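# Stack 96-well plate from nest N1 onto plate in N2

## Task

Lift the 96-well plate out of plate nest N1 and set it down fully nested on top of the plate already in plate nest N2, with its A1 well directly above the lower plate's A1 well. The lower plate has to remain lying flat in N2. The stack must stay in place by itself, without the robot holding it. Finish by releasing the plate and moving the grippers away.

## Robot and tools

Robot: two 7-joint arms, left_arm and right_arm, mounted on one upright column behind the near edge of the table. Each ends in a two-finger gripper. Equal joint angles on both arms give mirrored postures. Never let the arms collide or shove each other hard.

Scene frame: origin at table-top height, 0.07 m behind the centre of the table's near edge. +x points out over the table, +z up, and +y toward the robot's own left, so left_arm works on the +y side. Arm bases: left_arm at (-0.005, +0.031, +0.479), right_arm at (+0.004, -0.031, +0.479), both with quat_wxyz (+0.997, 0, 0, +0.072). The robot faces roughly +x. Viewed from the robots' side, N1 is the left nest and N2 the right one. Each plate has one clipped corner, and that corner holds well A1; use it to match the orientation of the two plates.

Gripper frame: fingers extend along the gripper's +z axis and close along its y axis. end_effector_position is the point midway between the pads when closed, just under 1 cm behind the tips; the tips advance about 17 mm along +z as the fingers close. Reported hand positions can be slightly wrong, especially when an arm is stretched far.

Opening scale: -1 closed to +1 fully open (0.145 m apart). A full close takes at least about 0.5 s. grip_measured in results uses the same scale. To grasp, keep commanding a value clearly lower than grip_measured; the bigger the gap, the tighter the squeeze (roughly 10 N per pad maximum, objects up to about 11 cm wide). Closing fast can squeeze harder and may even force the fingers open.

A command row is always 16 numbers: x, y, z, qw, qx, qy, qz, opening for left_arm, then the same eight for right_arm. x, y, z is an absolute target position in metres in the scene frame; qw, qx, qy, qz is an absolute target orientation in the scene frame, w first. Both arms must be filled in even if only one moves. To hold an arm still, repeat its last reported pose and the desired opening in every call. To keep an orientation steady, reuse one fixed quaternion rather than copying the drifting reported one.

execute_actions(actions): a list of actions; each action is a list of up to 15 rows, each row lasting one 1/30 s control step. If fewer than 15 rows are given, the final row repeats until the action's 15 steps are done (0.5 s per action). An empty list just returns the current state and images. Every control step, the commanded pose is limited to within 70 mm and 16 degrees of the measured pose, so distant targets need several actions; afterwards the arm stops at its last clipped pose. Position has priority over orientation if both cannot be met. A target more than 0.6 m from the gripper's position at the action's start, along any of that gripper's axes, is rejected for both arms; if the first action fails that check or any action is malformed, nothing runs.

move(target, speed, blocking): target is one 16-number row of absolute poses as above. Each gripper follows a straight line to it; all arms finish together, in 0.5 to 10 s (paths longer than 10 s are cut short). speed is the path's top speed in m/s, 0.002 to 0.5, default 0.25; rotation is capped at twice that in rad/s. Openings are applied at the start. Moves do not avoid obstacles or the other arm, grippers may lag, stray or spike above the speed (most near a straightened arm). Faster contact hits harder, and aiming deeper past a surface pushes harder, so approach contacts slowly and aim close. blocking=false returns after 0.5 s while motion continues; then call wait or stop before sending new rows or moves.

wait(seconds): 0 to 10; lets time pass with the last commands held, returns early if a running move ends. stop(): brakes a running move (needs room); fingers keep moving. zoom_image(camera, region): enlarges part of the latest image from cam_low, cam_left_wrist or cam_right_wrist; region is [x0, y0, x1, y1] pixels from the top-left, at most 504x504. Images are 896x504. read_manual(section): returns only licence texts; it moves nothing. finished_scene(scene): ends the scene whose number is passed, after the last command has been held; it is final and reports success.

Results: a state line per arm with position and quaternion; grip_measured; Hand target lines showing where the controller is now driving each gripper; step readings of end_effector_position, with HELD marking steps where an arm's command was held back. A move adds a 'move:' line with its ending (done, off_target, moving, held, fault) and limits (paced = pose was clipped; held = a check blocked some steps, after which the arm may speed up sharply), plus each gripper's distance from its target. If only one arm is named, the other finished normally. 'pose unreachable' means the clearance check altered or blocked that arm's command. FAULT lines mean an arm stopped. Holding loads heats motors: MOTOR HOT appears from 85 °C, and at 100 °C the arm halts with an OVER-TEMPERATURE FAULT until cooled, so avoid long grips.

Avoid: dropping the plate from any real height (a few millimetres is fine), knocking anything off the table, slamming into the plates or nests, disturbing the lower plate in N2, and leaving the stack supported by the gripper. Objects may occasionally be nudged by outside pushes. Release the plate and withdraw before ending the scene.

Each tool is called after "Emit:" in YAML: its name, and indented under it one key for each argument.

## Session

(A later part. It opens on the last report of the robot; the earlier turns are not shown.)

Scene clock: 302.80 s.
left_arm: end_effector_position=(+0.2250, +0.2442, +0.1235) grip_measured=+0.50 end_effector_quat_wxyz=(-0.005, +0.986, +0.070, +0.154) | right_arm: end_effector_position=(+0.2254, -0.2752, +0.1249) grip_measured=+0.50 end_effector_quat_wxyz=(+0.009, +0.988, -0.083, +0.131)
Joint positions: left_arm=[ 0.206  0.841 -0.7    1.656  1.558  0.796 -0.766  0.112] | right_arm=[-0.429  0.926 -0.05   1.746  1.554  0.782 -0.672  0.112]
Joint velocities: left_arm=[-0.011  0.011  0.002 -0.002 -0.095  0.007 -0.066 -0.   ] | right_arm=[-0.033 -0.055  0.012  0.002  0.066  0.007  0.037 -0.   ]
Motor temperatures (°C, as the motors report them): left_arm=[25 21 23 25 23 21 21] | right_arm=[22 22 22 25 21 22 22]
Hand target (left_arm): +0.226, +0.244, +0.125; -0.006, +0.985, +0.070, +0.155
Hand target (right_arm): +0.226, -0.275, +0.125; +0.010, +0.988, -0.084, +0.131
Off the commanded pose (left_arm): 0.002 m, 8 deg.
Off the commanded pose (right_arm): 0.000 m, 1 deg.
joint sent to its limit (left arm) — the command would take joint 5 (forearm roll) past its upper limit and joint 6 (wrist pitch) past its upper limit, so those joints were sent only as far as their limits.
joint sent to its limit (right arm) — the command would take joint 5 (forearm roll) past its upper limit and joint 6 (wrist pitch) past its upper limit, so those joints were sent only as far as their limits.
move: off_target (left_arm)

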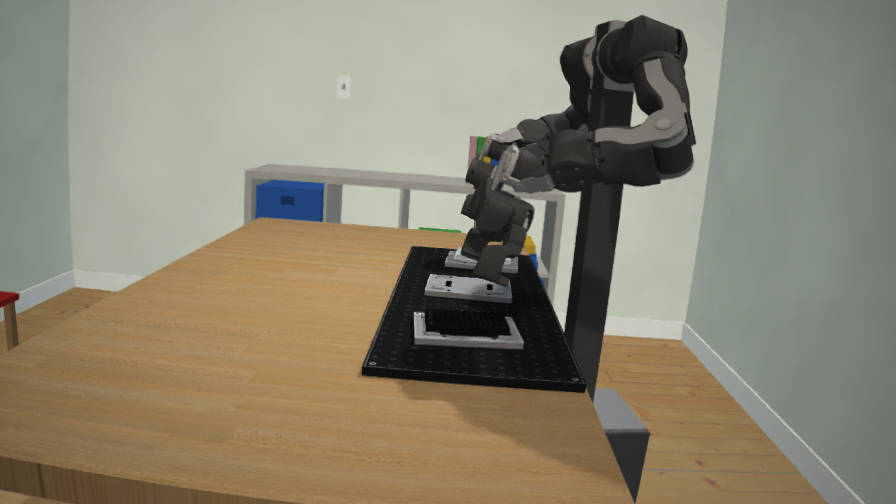

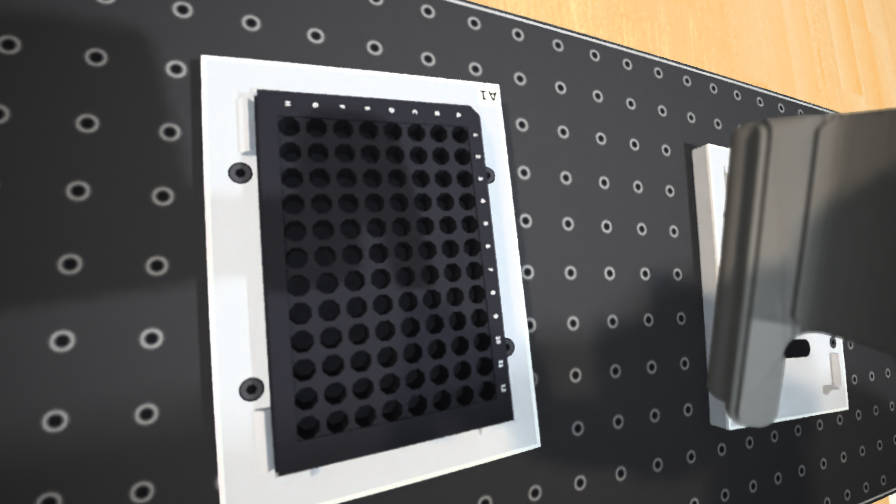

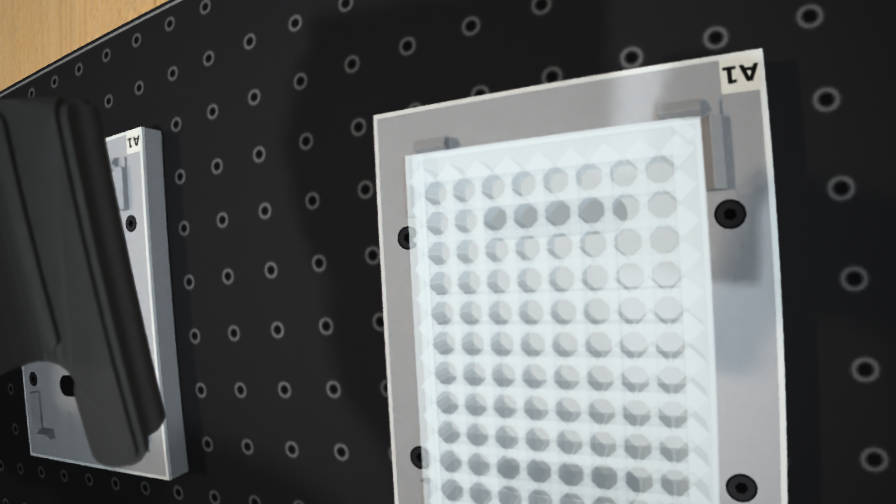

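Emit:
move:
  target: [0.225,0.244,0.124,-0.005,0.986,0.070,0.154,0.5,0.240,-0.290,0.09,0.0046,0.9908,-0.0346,0.1304,0.5]
  speed: 0.1

Scene clock: 423.60 s.
left_arm: end_effector_position=(+0.2250, +0.2442, +0.1235) grip_measured=+0.50 end_effector_quat_wxyz=(-0.005, +0.986, +0.070, +0.154) | right_arm: end_effector_position=(+0.2397, -0.2916, +0.0909) grip_measured=+0.50 end_effector_quat_wxyz=(+0.007, +0.991, -0.035, +0.130)
Joint positions: left_arm=[ 0.206  0.841 -0.7    1.656  1.558  0.796 -0.766  0.112] | right_arm=[-0.252  0.947 -0.261  1.49   1.336  0.745 -0.377  0.112]
Joint velocities: left_arm=[-0.099 -0.011 -0.012 -0.012  0.022  0.051  0.051  0.   ] | right_arm=[ 0.055  0.011  0.007  0.002  0.037 -0.037 -0.066  0.   ]
Motor temperatures (°C, as the motors report them): left_arm=[24 22 24 25 23 21 21] | right_arm=[22 22 24 24 21 22 22]
Hand target (left_arm): +0.225, +0.244, +0.124; -0.005, +0.986, +0.070, +0.154
Hand target (right_arm): +0.240, -0.291, +0.090; +0.005, +0.991, -0.034, +0.130
Off the commanded pose (left_arm): 0.001 m, 0 deg.
Off the commanded pose (right_arm): 0.002 m, 0 deg.
joint sent to its limit (left arm) — the command would take joint 5 (forearm roll) past its upper limit and joint 6 (wrist pitch) past its upper limit, so those joints were sent only as far as their limits.
move: done

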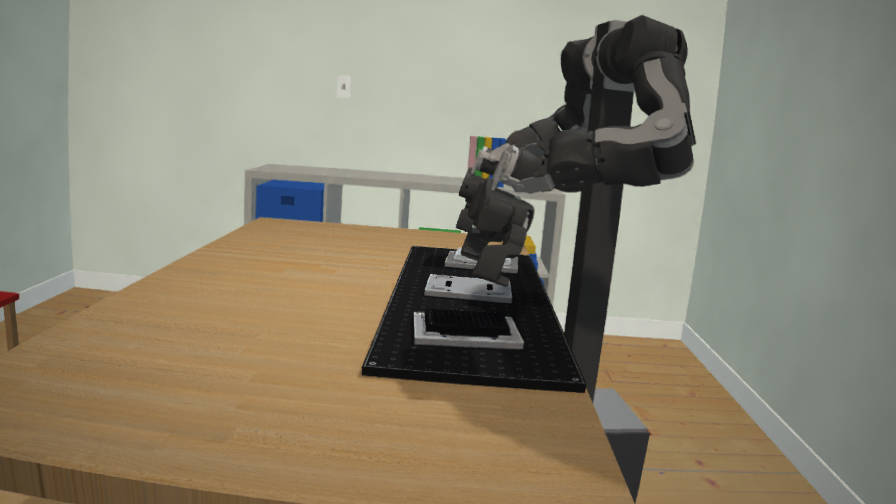

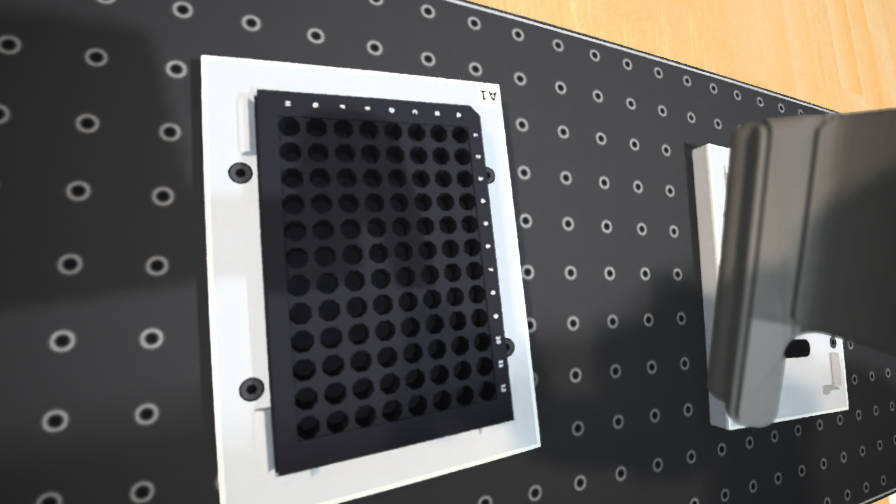

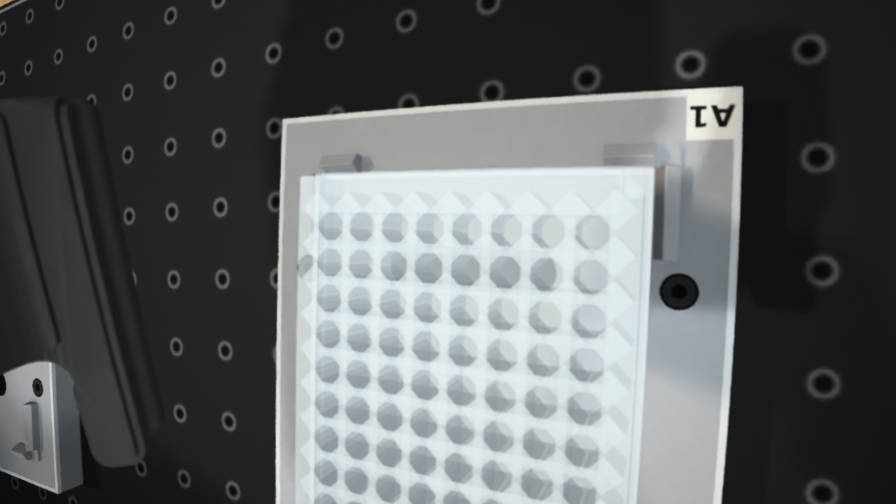

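Emit:
zoom_image:
  camera: "cam_right_wrist"
  region: [560, 130, 720, 270]

Emit:
zoom_image:
  camera: "cam_right_wrist"
  region: [270, 130, 430, 270]

Region (560, 130, 720, 270) of cam_right_wrist's 896x504 image, scaled by 3.150, with more detail than that image has; it fills the top 441 rows of this view, and the rest is white.

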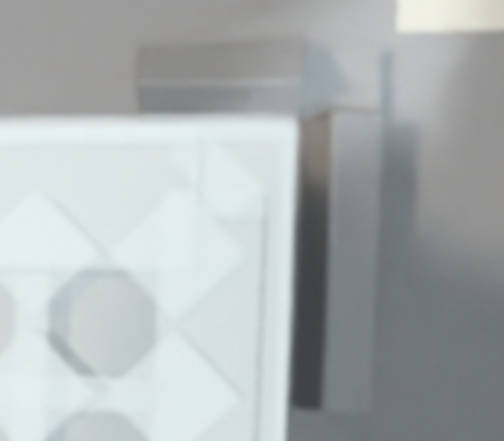

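Region (270, 130, 430, 270) of cam_right_wrist's 896x504 image, scaled by 3.150, with more detail than that image has; it fills the top 441 rows of this view, and the rest is white.

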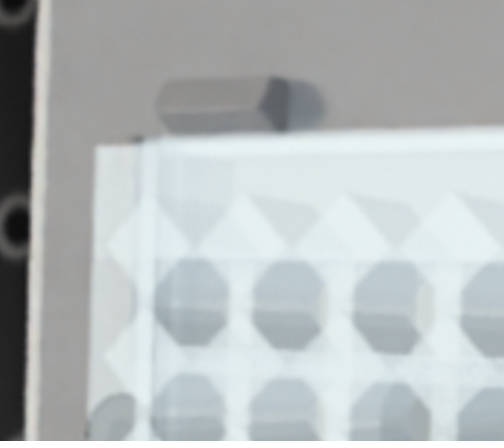

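Emit:
zoom_image:
  camera: "cam_right_wrist"
  region: [260, 150, 700, 504]

Region (260, 150, 700, 504) of cam_right_wrist's 896x504 image, scaled by 1.145, with more detail than that image has; it fills the top 405 rows of this view, and the rest is white.

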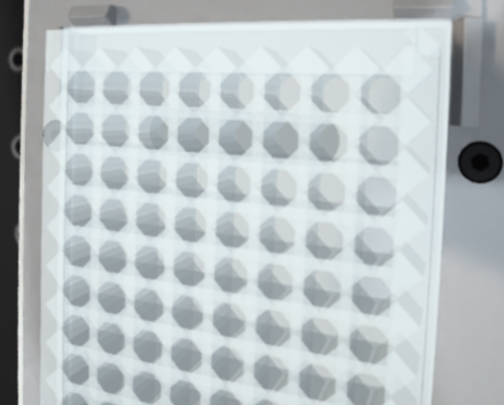

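Emit:
move:
  target: [0.19,0.035,0.125,0,0.9914,0,0.1305,0.5,0.207,-0.267,0.062,0.0031,0.9911,-0.0234,0.1305,0.5]
  speed: 0.2

Scene clock: 531.87 s.
left_arm: end_effector_position=(+0.1908, +0.0355, +0.1261) grip_measured=+0.50 end_effector_quat_wxyz=(+0.005, +0.991, +0.002, +0.133) | right_arm: end_effector_position=(+0.2077, -0.2677, +0.0622) grip_measured=+0.50 end_effector_quat_wxyz=(+0.002, +0.991, -0.022, +0.131)
Joint positions: left_arm=[ 0.126  0.165 -0.932  1.725  1.492  0.759 -1.436  0.112] | right_arm=[-0.34   0.857 -0.304  1.51   1.234  0.635 -0.378  0.112]
Joint velocities: left_arm=[-0.077 -0.033  0.002  0.002  0.037  0.007 -0.037 -0.   ] | right_arm=[-0.033 -0.055  0.012 -0.007  0.037 -0.037 -0.051 -0.   ]
Motor temperatures (°C, as the motors report them): left_arm=[24 22 24 25 23 21 21] | right_arm=[22 23 23 24 21 22 22]
Hand target (left_arm): +0.191, +0.037, +0.126; +0.001, +0.991, +0.005, +0.133
Hand target (right_arm): +0.207, -0.267, +0.062; +0.002, +0.991, -0.022, +0.131
Off the commanded pose (left_arm): 0.001 m, 1 deg.
Off the commanded pose (right_arm): 0.001 m, 0 deg.
move: done

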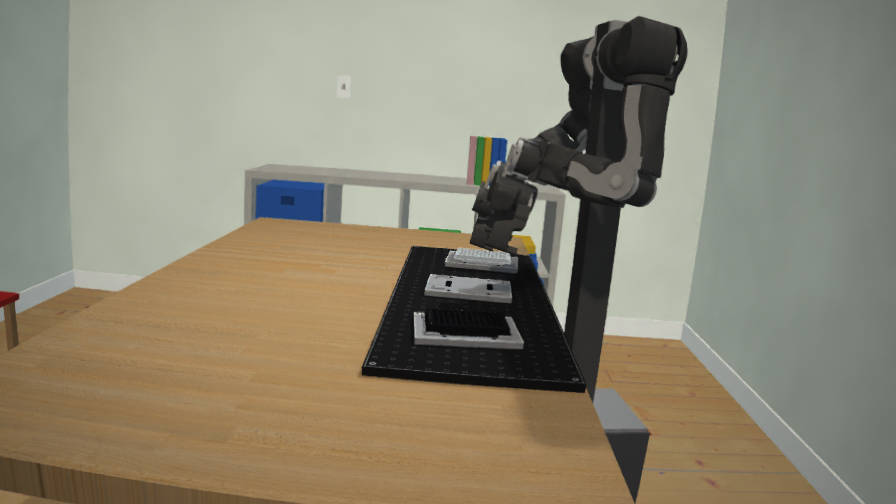

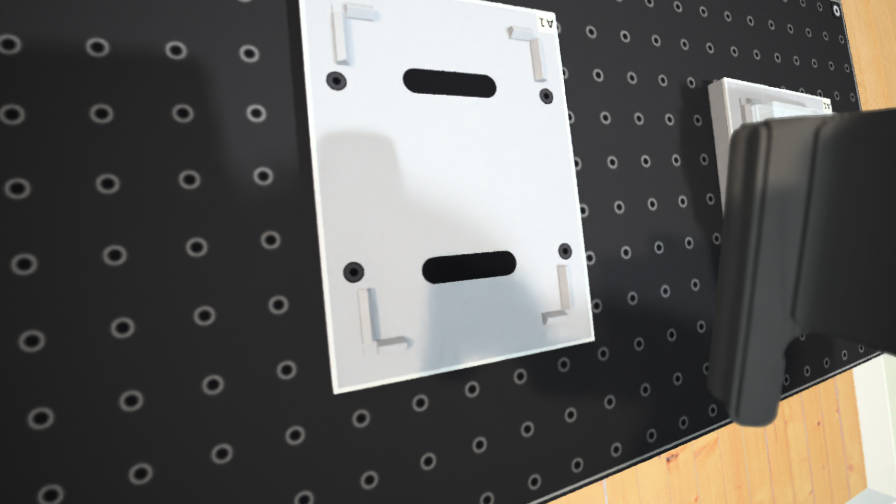

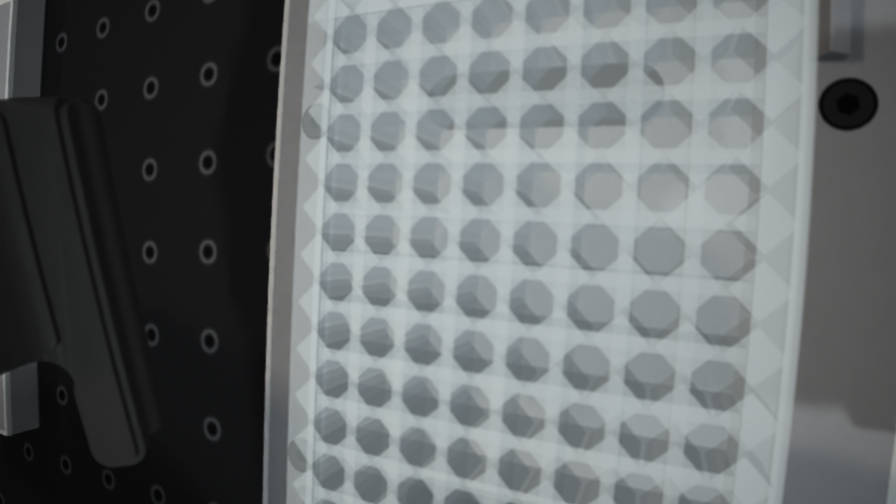

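Emit:
move:
  target: [0.215,0.125,0.115,0,0.9914,0,0.1305,0.5,0.206,-0.2645,0.0445,0.0031,0.9911,-0.0234,0.1305,0.5]
  speed: 0.05

Scene clock: 622.33 s.
left_arm: end_effector_position=(+0.2139, +0.1245, +0.1148) grip_measured=+0.50 end_effector_quat_wxyz=(-0.003, +0.990, -0.001, +0.139) | right_arm: end_effector_position=(+0.2067, -0.2667, +0.0458) grip_measured=+0.50 end_effector_quat_wxyz=(+0.006, +0.991, -0.023, +0.131)
Joint positions: left_arm=[ 0.225  0.496 -0.881  1.724  1.559  0.795 -1.149  0.112] | right_arm=[-0.296  0.811 -0.351  1.427  1.18   0.603 -0.35   0.112]
Joint velocities: left_arm=[-0.055  0.055 -0.002 -0.012 -0.037 -0.051 -0.007  0.   ] | right_arm=[-0.121 -0.033 -0.002 -0.017  0.007 -0.066  0.022 -0.   ]
Motor temperatures (°C, as the motors report them): left_arm=[24 21 23 25 23 21 21] | right_arm=[21 23 23 24 21 22 22]
Hand target (left_arm): +0.214, +0.124, +0.115; -0.001, +0.990, -0.002, +0.139
Hand target (right_arm): +0.206, -0.265, +0.045; +0.003, +0.991, -0.023, +0.131
Off the commanded pose (left_arm): 0.001 m, 1 deg.
Off the commanded pose (right_arm): 0.003 m, 0 deg.
joint sent to its limit (left arm) — the command would take joint 5 (forearm roll) past its upper limit and joint 6 (wrist pitch) past its upper limit, so those joints were sent only as far as their limits.
move: done

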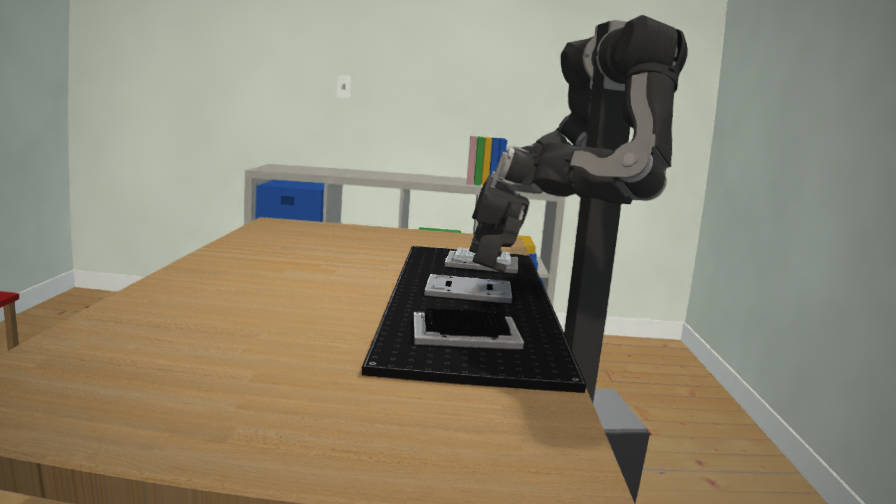

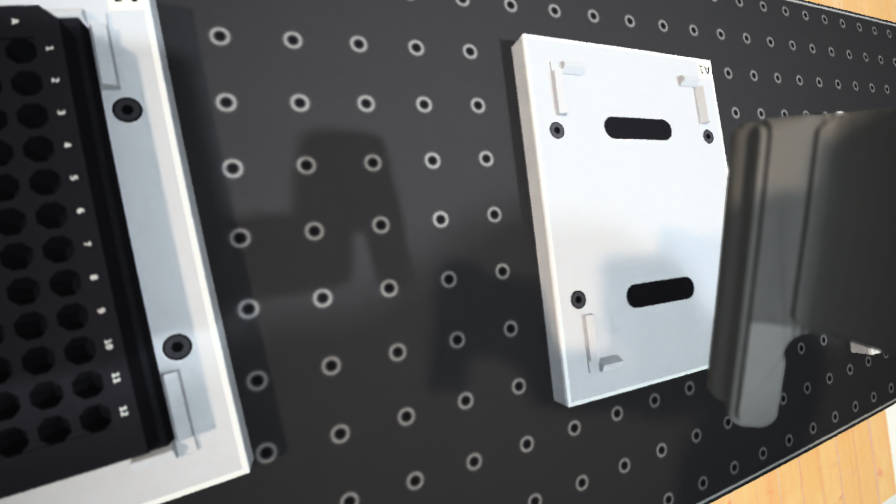

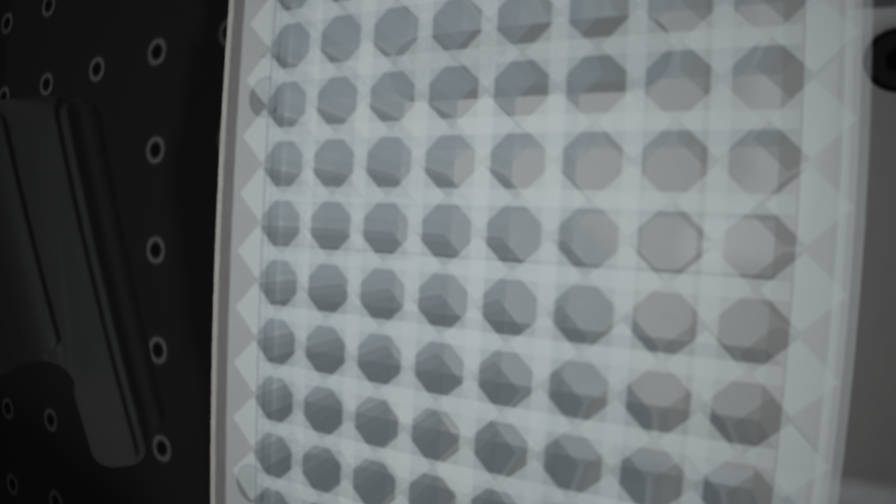

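Emit:
execute_actions:
  actions:
    - [[0.215,0.125,0.115,0,0.990,0,0.139,0.5,0.206,-0.264,0.0443,0.0031,0.9911,-0.0234,0.1305,0.45],[0.215,0.125,0.115,0,0.990,0,0.139,0.5,0.206,-0.2635,0.0441,0.0031,0.9911,-0.0234,0.1305,0.4],[0.215,0.125,0.115,0,0.990,0,0.139,0.5,0.206,-0.263,0.0439,0.0031,0.9911,-0.0234,0.1305,0.35],[0.215,0.125,0.115,0,0.990,0,0.139,0.5,0.206,-0.2625,0.0437,0.0031,0.9911,-0.0234,0.1305,0.3],[0.215,0.125,0.115,0,0.990,0,0.139,0.5,0.206,-0.262,0.0435,0.0031,0.9911,-0.0234,0.1305,0.27],[0.215,0.125,0.115,0,0.990,0,0.139,0.5,0.206,-0.262,0.0435,0.0031,0.9911,-0.0234,0.1305,0.24],[0.215,0.125,0.115,0,0.990,0,0.139,0.5,0.206,-0.262,0.0435,0.0031,0.9911,-0.0234,0.1305,0.21],[0.215,0.125,0.115,0,0.990,0,0.139,0.5,0.206,-0.262,0.0435,0.0031,0.9911,-0.0234,0.1305,0.18],[0.215,0.125,0.115,0,0.990,0,0.139,0.5,0.206,-0.262,0.0435,0.0031,0.9911,-0.0234,0.1305,0.15]]

Scene clock: 648.47 s.
left_arm: end_effector_position=(+0.2146, +0.1245, +0.1151) grip_measured=+0.50 end_effector_quat_wxyz=(-0.001, +0.990, -0.000, +0.140) | right_arm: end_effector_position=(+0.2067, -0.2623, +0.0445) grip_measured=+0.15 end_effector_quat_wxyz=(+0.002, +0.991, -0.023, +0.132)
Joint positions: left_arm=[ 0.225  0.496 -0.878  1.724  1.559  0.795 -1.146  0.112] | right_arm=[-0.292  0.799 -0.353  1.426  1.174  0.603 -0.35   0.087]
Joint velocities: left_arm=[ 0.033 -0.011  0.002  0.002 -0.051 -0.066 -0.051 -0.   ] | right_arm=[-0.011 -0.033  0.002 -0.012  0.037  0.007  0.007  0.   ]
Motor temperatures (°C, as the motors report them): left_arm=[24 21 23 25 23 21 21] | right_arm=[21 23 23 24 21 22 22]
Hand target (left_arm): +0.215, +0.125, +0.115; -0.000, +0.990, +0.000, +0.139
Hand target (right_arm): +0.206, -0.262, +0.043; +0.003, +0.991, -0.023, +0.130
Off the commanded pose (left_arm): 0.001 m, 0 deg.
Off the commanded pose (right_arm): 0.001 m, 0 deg.
joint sent to its limit (left arm) — the command would take joint 5 (forearm roll) past its upper limit and joint 6 (wrist pitch) past its upper limit, so those joints were sent only as far as their limits.
Step readings (end_effector_position):
0: left_arm (+0.2139, +0.1245, +0.1148) | right_arm (+0.2067, -0.2667, +0.0458)
1: left_arm (+0.2142, +0.1245, +0.1149) | right_arm (+0.2067, -0.2664, +0.0457)
2: left_arm (+0.2145, +0.1246, +0.1151) | right_arm (+0.2069, -0.2654, +0.0455)
4: left_arm (+0.2146, +0.1246, +0.1151) | right_arm (+0.2069, -0.2632, +0.0449)
8: left_arm (+0.2146, +0.1245, +0.1151) | right_arm (+0.2067, -0.2623, +0.0445)
15: end_effector_position above

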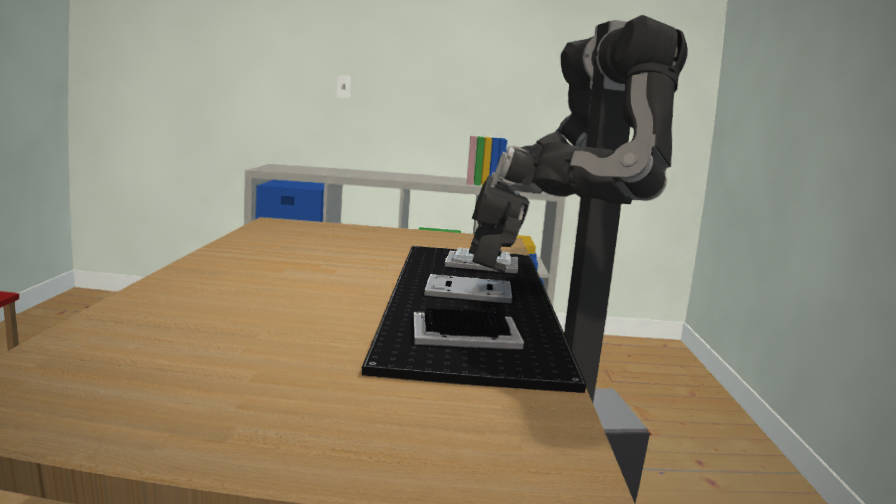

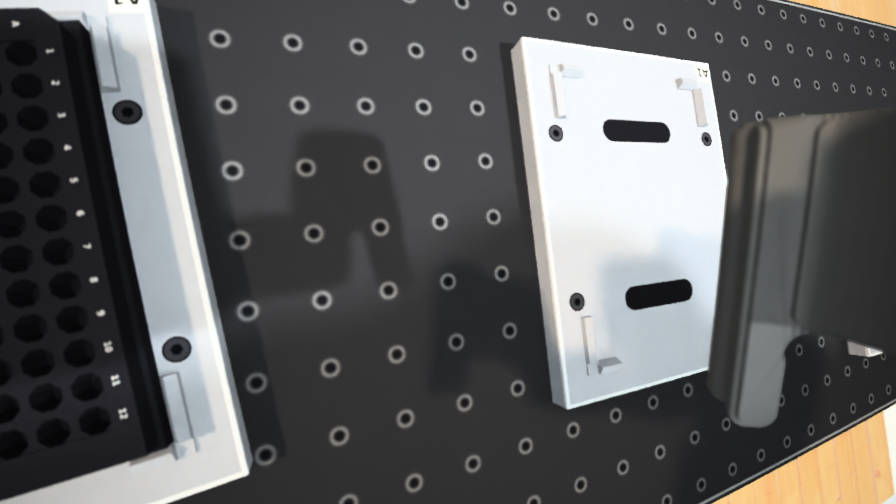

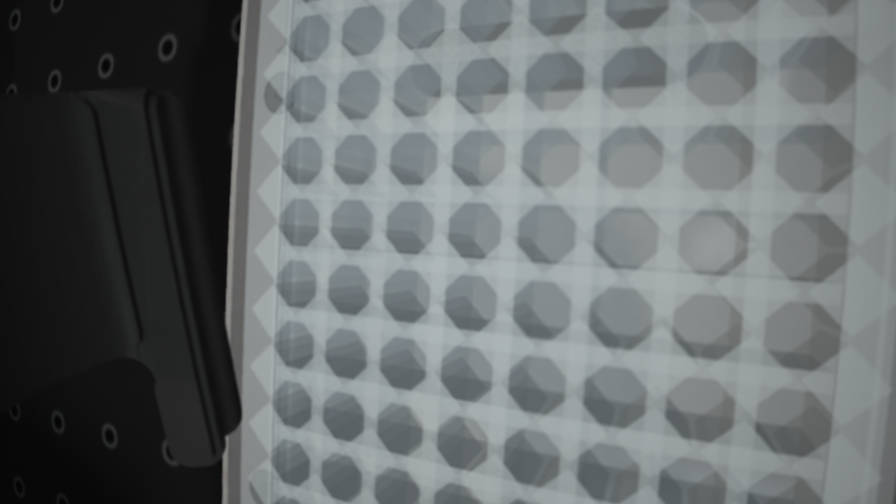

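Emit:
execute_actions:
  actions:
    - [[0.215,0.125,0.115,0,0.990,0,0.139,0.5,0.206,-0.2625,0.0435,0.0031,0.9911,-0.0234,0.1305,0.14],[0.215,0.125,0.115,0,0.990,0,0.139,0.5,0.206,-0.263,0.0435,0.0031,0.9911,-0.0234,0.1305,0.13],[0.215,0.125,0.115,0,0.990,0,0.139,0.5,0.206,-0.2633,0.0435,0.0031,0.9911,-0.0234,0.1305,0.12],[0.215,0.125,0.115,0,0.990,0,0.139,0.5,0.206,-0.2633,0.0435,0.0031,0.9911,-0.0234,0.1305,0.11],[0.215,0.125,0.115,0,0.990,0,0.139,0.5,0.206,-0.2633,0.0435,0.0031,0.9911,-0.0234,0.1305,0.10],[0.215,0.125,0.115,0,0.990,0,0.139,0.5,0.206,-0.2633,0.0435,0.0031,0.9911,-0.0234,0.1305,0.085],[0.215,0.125,0.115,0,0.990,0,0.139,0.5,0.206,-0.2633,0.0435,0.0031,0.9911,-0.0234,0.1305,0.07],[0.215,0.125,0.115,0,0.990,0,0.139,0.5,0.206,-0.2633,0.0435,0.0031,0.9911,-0.0234,0.1305,0.05],[0.215,0.125,0.115,0,0.990,0,0.139,0.5,0.206,-0.2633,0.0435,0.0031,0.9911,-0.0234,0.1305,0.03],[0.215,0.125,0.115,0,0.990,0,0.139,0.5,0.206,-0.2633,0.0435,0.0031,0.9911,-0.0234,0.1305,0.0],[0.215,0.125,0.115,0,0.990,0,0.139,0.5,0.206,-0.2633,0.0435,0.0031,0.9911,-0.0234,0.1305,-0.05],[0.215,0.125,0.115,0,0.990,0,0.139,0.5,0.206,-0.2633,0.0435,0.0031,0.9911,-0.0234,0.1305,-0.1],[0.215,0.125,0.115,0,0.990,0,0.139,0.5,0.206,-0.2633,0.0435,0.0031,0.9911,-0.0234,0.1305,-0.15],[0.215,0.125,0.115,0,0.990,0,0.139,0.5,0.206,-0.2633,0.0435,0.0031,0.9911,-0.0234,0.1305,-0.2],[0.215,0.125,0.115,0,0.990,0,0.139,0.5,0.206,-0.2633,0.0435,0.0031,0.9911,-0.0234,0.1305,-0.25]]

Scene clock: 678.43 s.
left_arm: end_effector_position=(+0.2146, +0.1245, +0.1151) grip_measured=+0.50 end_effector_quat_wxyz=(-0.001, +0.990, -0.000, +0.140) | right_arm: end_effector_position=(+0.2063, -0.2627, +0.0441) grip_measured=+0.07 end_effector_quat_wxyz=(+0.002, +0.991, -0.024, +0.131)
Joint positions: left_arm=[ 0.225  0.496 -0.878  1.724  1.559  0.795 -1.146  0.112] | right_arm=[-0.292  0.799 -0.353  1.424  1.175  0.603 -0.348  0.081]
Joint velocities: left_arm=[-0.033  0.033 -0.017  0.002  0.022 -0.066 -0.037  0.   ] | right_arm=[ 0.099 -0.033  0.017  0.007 -0.007 -0.037  0.007 -0.   ]
Motor temperatures (°C, as the motors report them): left_arm=[24 21 23 25 23 21 21] | right_arm=[21 23 23 24 21 22 22]
Hand target (left_arm): +0.215, +0.125, +0.115; -0.000, +0.990, +0.000, +0.139
Hand target (right_arm): +0.206, -0.263, +0.044; +0.003, +0.991, -0.023, +0.130
Off the commanded pose (left_arm): 0.001 m, 0 deg.
Off the commanded pose (right_arm): 0.001 m, 0 deg.
joint sent to its limit (left arm) — the command would take joint 5 (forearm roll) past its upper limit and joint 6 (wrist pitch) past its upper limit, so those joints were sent only as far as their limits.
Step readings (end_effector_position):
0: left_arm (+0.2146, +0.1245, +0.1151) | right_arm (+0.2067, -0.2623, +0.0445)
1: left_arm (+0.2146, +0.1245, +0.1151) | right_arm (+0.2067, -0.2624, +0.0444)
2: left_arm (+0.2146, +0.1245, +0.1151) | right_arm (+0.2066, -0.2627, +0.0443)
4: left_arm (+0.2146, +0.1245, +0.1151) | right_arm (+0.2064, -0.2631, +0.0441)
8: left_arm (+0.2146, +0.1245, +0.1151) | right_arm (+0.2063, -0.2627, +0.0441)
15: end_effector_position above

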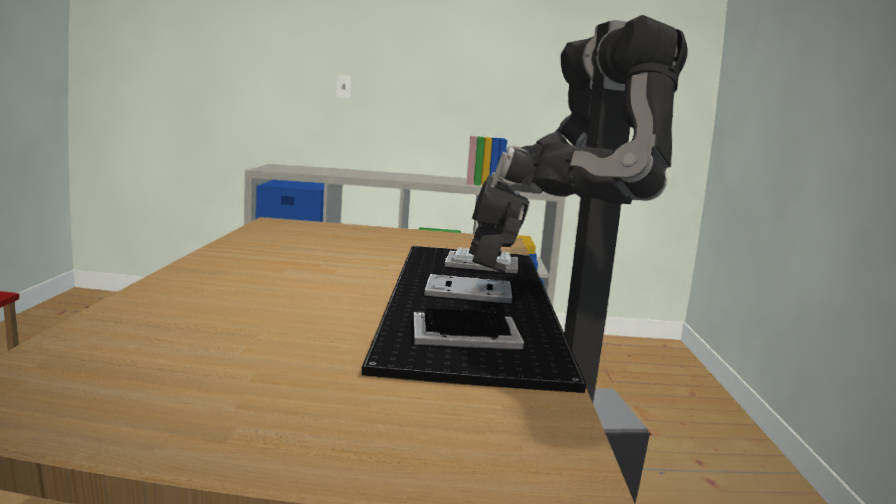

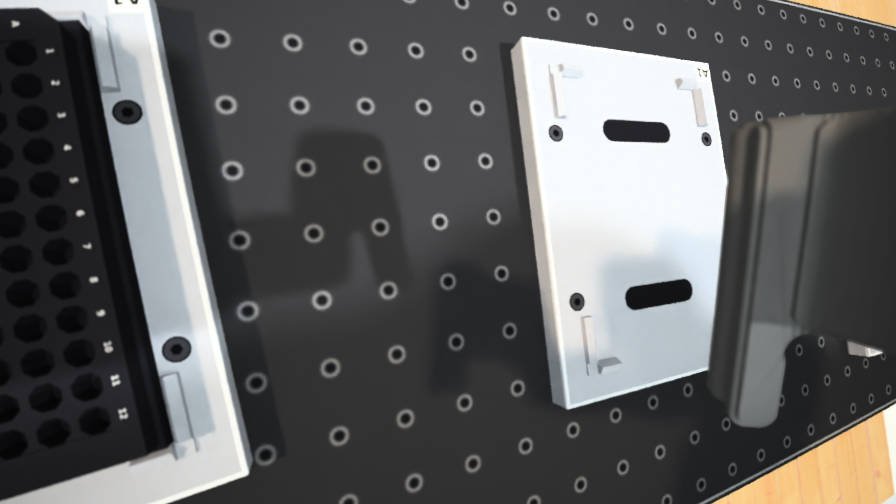

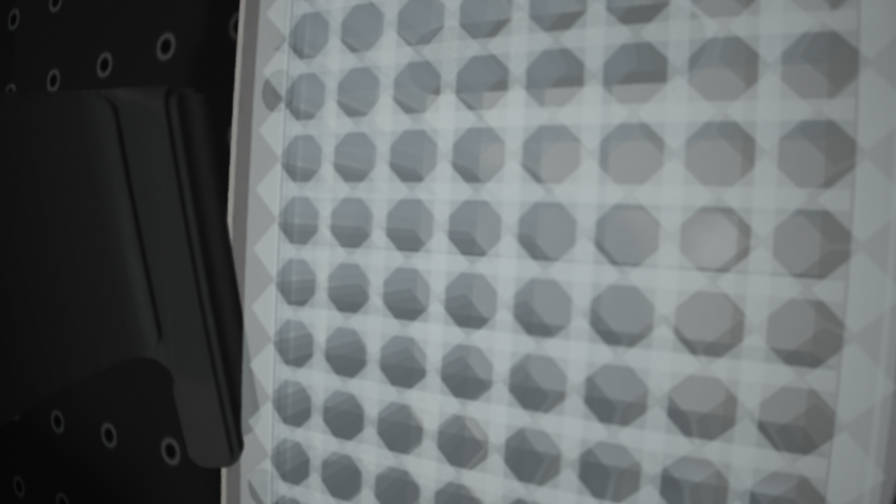

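Emit:
move:
  target: [0.215,0.125,0.115,0,0.990,0,0.139,0.5,0.206,-0.2630,0.075,0.0031,0.9911,-0.0234,0.1305,-0.25]
  speed: 0.04

Scene clock: 685.03 s.
left_arm: end_effector_position=(+0.2146, +0.1245, +0.1151) grip_measured=+0.50 end_effector_quat_wxyz=(-0.001, +0.990, -0.000, +0.140) | right_arm: end_effector_position=(+0.2070, -0.2615, +0.0749) grip_measured=+0.07 end_effector_quat_wxyz=(+0.001, +0.991, -0.023, +0.132)
Joint positions: left_arm=[ 0.225  0.496 -0.878  1.724  1.559  0.795 -1.146  0.112] | right_arm=[-0.383  0.861 -0.252  1.595  1.267  0.667 -0.437  0.081]
Joint velocities: left_arm=[-0.077 -0.055 -0.012 -0.012 -0.037 -0.007 -0.007 -0.   ] | right_arm=[-0.011 -0.077  0.007 -0.007  0.007  0.007 -0.022  0.   ]
Motor temperatures (°C, as the motors report them): left_arm=[24 21 23 25 23 21 21] | right_arm=[21 23 23 24 21 22 22]
Hand target (left_arm): +0.215, +0.125, +0.115; -0.000, +0.990, +0.000, +0.139
Hand target (right_arm): +0.206, -0.262, +0.075; +0.003, +0.991, -0.024, +0.131
Off the commanded pose (left_arm): 0.001 m, 0 deg.
Off the commanded pose (right_arm): 0.002 m, 0 deg.
joint sent to its limit (left arm) — the command would take joint 5 (forearm roll) past its upper limit and joint 6 (wrist pitch) past its upper limit, so those joints were sent only as far as their limits.
move: done

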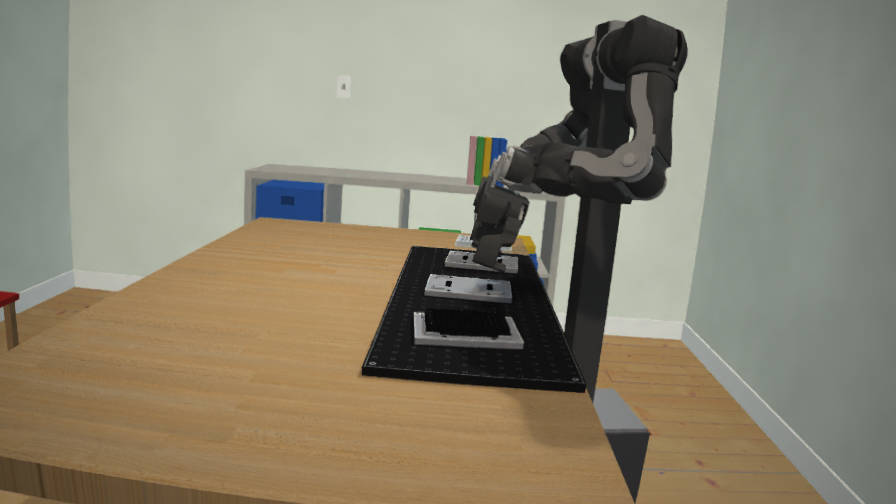

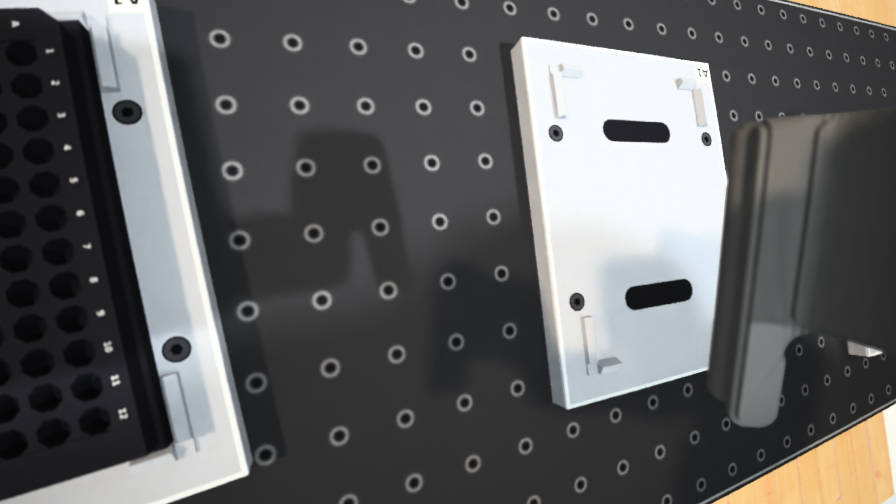

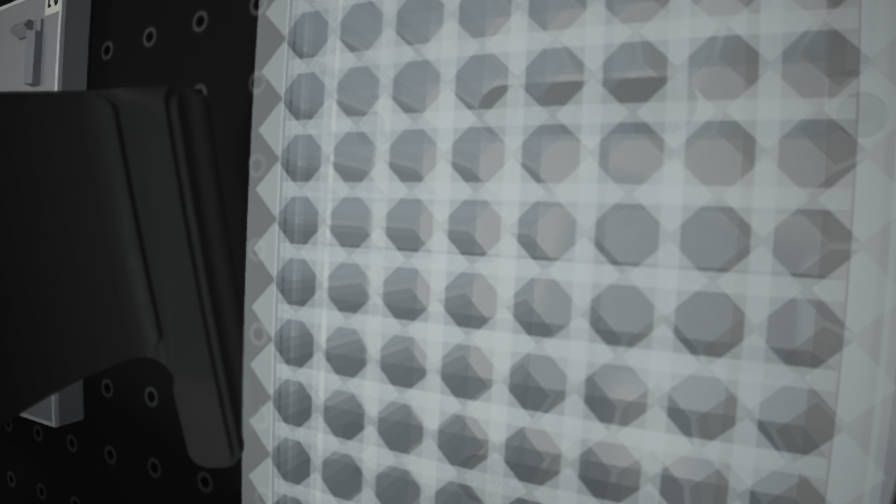

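Emit:
move:
  target: [0.215,0.135,0.115,0,0.990,0,0.139,0.5,0.240,-0.020,0.08,-0.0006,0.9914,0.0043,0.1305,-0.25]
  speed: 0.1

Scene clock: 736.23 s.
left_arm: end_effector_position=(+0.2133, +0.1352, +0.1133) grip_measured=+0.50 end_effector_quat_wxyz=(-0.003, +0.990, +0.000, +0.138) | right_arm: end_effector_position=(+0.2409, -0.0184, +0.0784) grip_measured=+0.07 end_effector_quat_wxyz=(-0.005, +0.991, +0.002, +0.134)
Joint positions: left_arm=[ 0.225  0.537 -0.875  1.724  1.559  0.795 -1.109  0.112] | right_arm=[ 0.066  0.058 -0.593  1.44   1.163  0.761 -1.131  0.081]
Joint velocities: left_arm=[-0.011  0.033 -0.017 -0.022 -0.037 -0.051  0.007  0.   ] | right_arm=[-0.077  0.055 -0.002  0.017  0.022 -0.007  0.066 -0.   ]
Motor temperatures (°C, as the motors report them): left_arm=[24 21 23 25 23 21 21] | right_arm=[21 23 23 24 21 22 22]
Hand target (left_arm): +0.215, +0.135, +0.115; +0.000, +0.990, -0.000, +0.140
Hand target (right_arm): +0.240, -0.021, +0.077; +0.000, +0.991, -0.000, +0.133
Off the commanded pose (left_arm): 0.002 m, 0 deg.
Off the commanded pose (right_arm): 0.002 m, 1 deg.
joint sent to its limit (left arm) — the command would take joint 5 (forearm roll) past its upper limit and joint 6 (wrist pitch) past its upper limit, so those joints were sent only as far as their limits.
move: done

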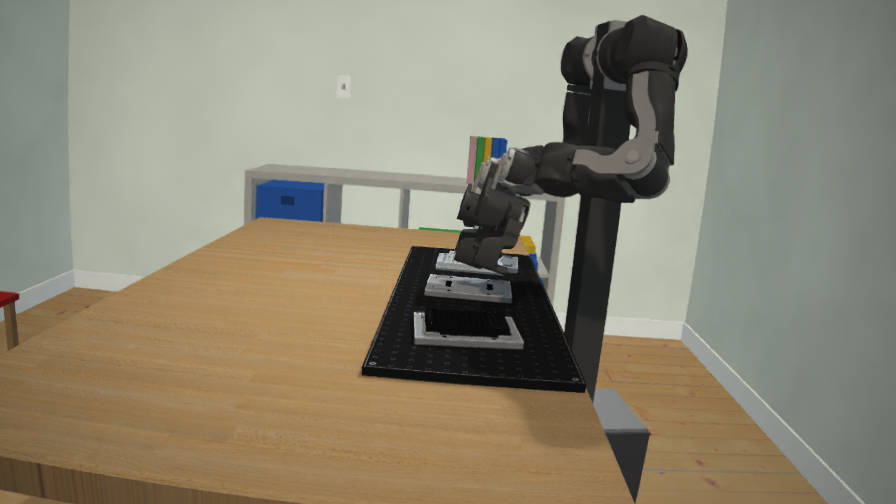

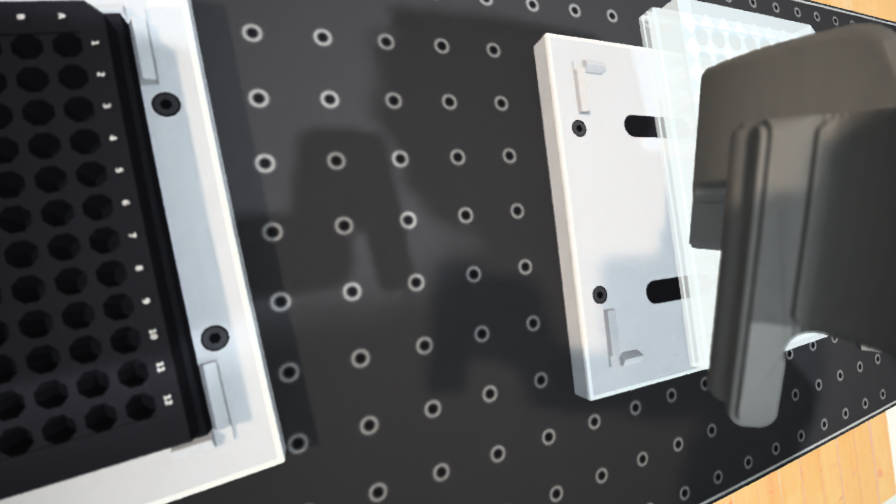

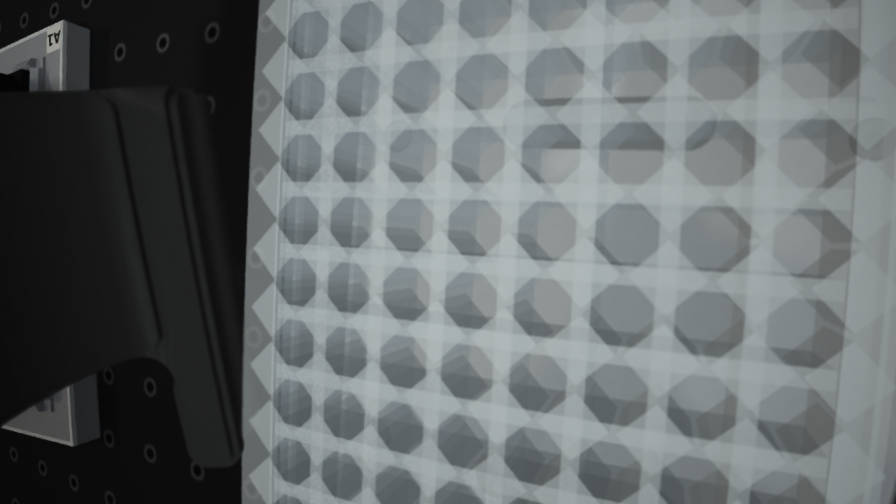

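Emit:
move:
  target: [0.215,0.135,0.115,0,0.990,0,0.139,0.5,0.240,-0.028,0.058,-0.0006,0.9914,0.0043,0.1305,-0.25]
  speed: 0.03

Scene clock: 758.73 s.
left_arm: end_effector_position=(+0.2135, +0.1354, +0.1134) grip_measured=+0.50 end_effector_quat_wxyz=(-0.003, +0.990, +0.001, +0.138) | right_arm: end_effector_position=(+0.2396, -0.0286, +0.0586) grip_measured=+0.07 end_effector_quat_wxyz=(+0.000, +0.992, +0.005, +0.130)
Joint positions: left_arm=[ 0.225  0.537 -0.874  1.724  1.559  0.795 -1.109  0.112] | right_arm=[ 0.075  0.093 -0.613  1.358  1.134  0.72  -1.036  0.081]
Joint velocities: left_arm=[-0.033  0.011  0.012  0.002  0.022 -0.007 -0.066 -0.   ] | right_arm=[ 0.011 -0.055  0.012 -0.012  0.007 -0.022  0.066 -0.   ]
Motor temperatures (°C, as the motors report them): left_arm=[24 21 23 25 23 21 21] | right_arm=[21 22 23 24 21 22 22]
Hand target (left_arm): +0.215, +0.135, +0.115; -0.000, +0.990, +0.000, +0.140
Hand target (right_arm): +0.240, -0.028, +0.058; -0.001, +0.991, +0.005, +0.130
Off the commanded pose (left_arm): 0.002 m, 0 deg.
Off the commanded pose (right_arm): 0.001 m, 0 deg.
joint sent to its limit (left arm) — the command would take joint 5 (forearm roll) past its upper limit and joint 6 (wrist pitch) past its upper limit, so those joints were sent only as far as their limits.
move: done

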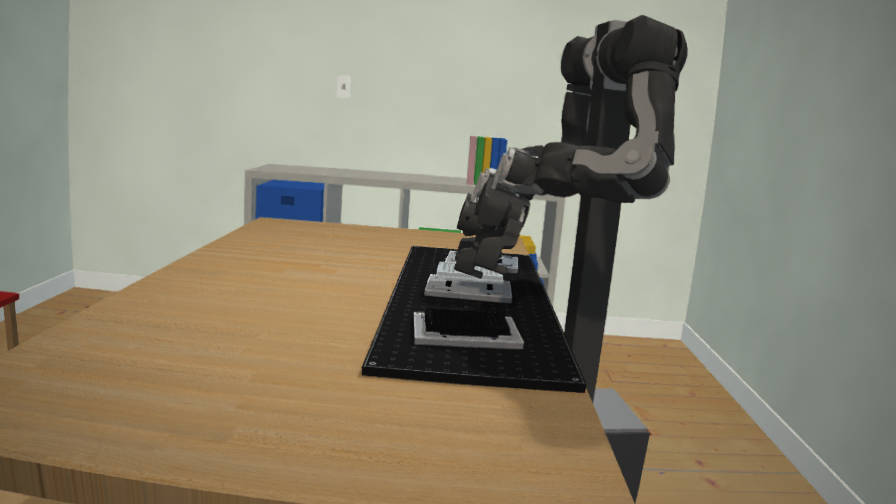

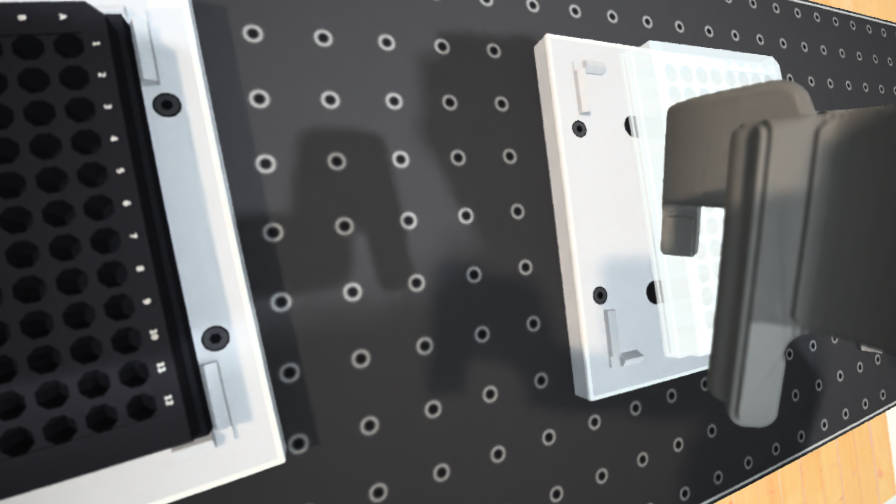

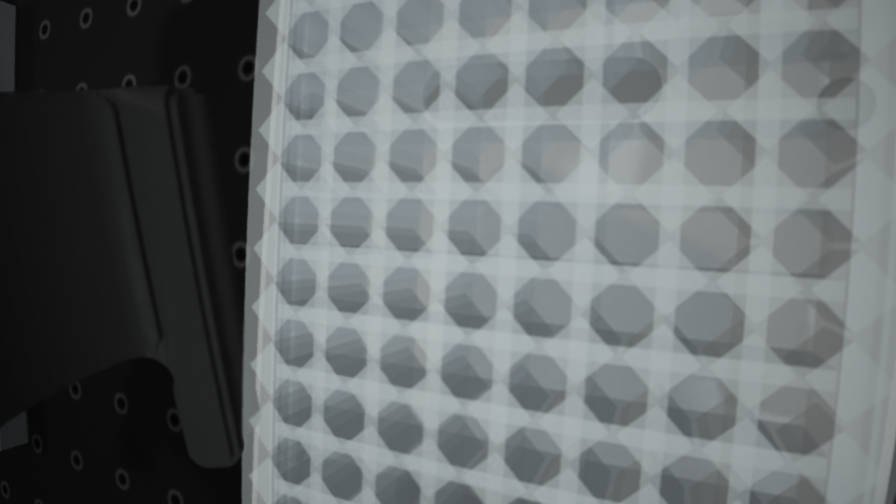

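Emit:
zoom_image:
  camera: "cam_left_wrist"
  region: [520, 20, 800, 410]

Region (520, 20, 800, 410) of cam_left_wrist's 896x504 image, scaled by 1.292, with more detail than that image has; it fills the left 362 columns of this view, and the rest is white.

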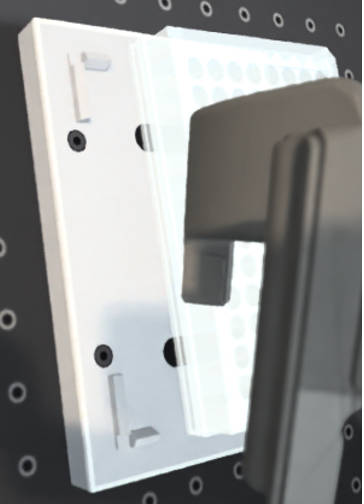

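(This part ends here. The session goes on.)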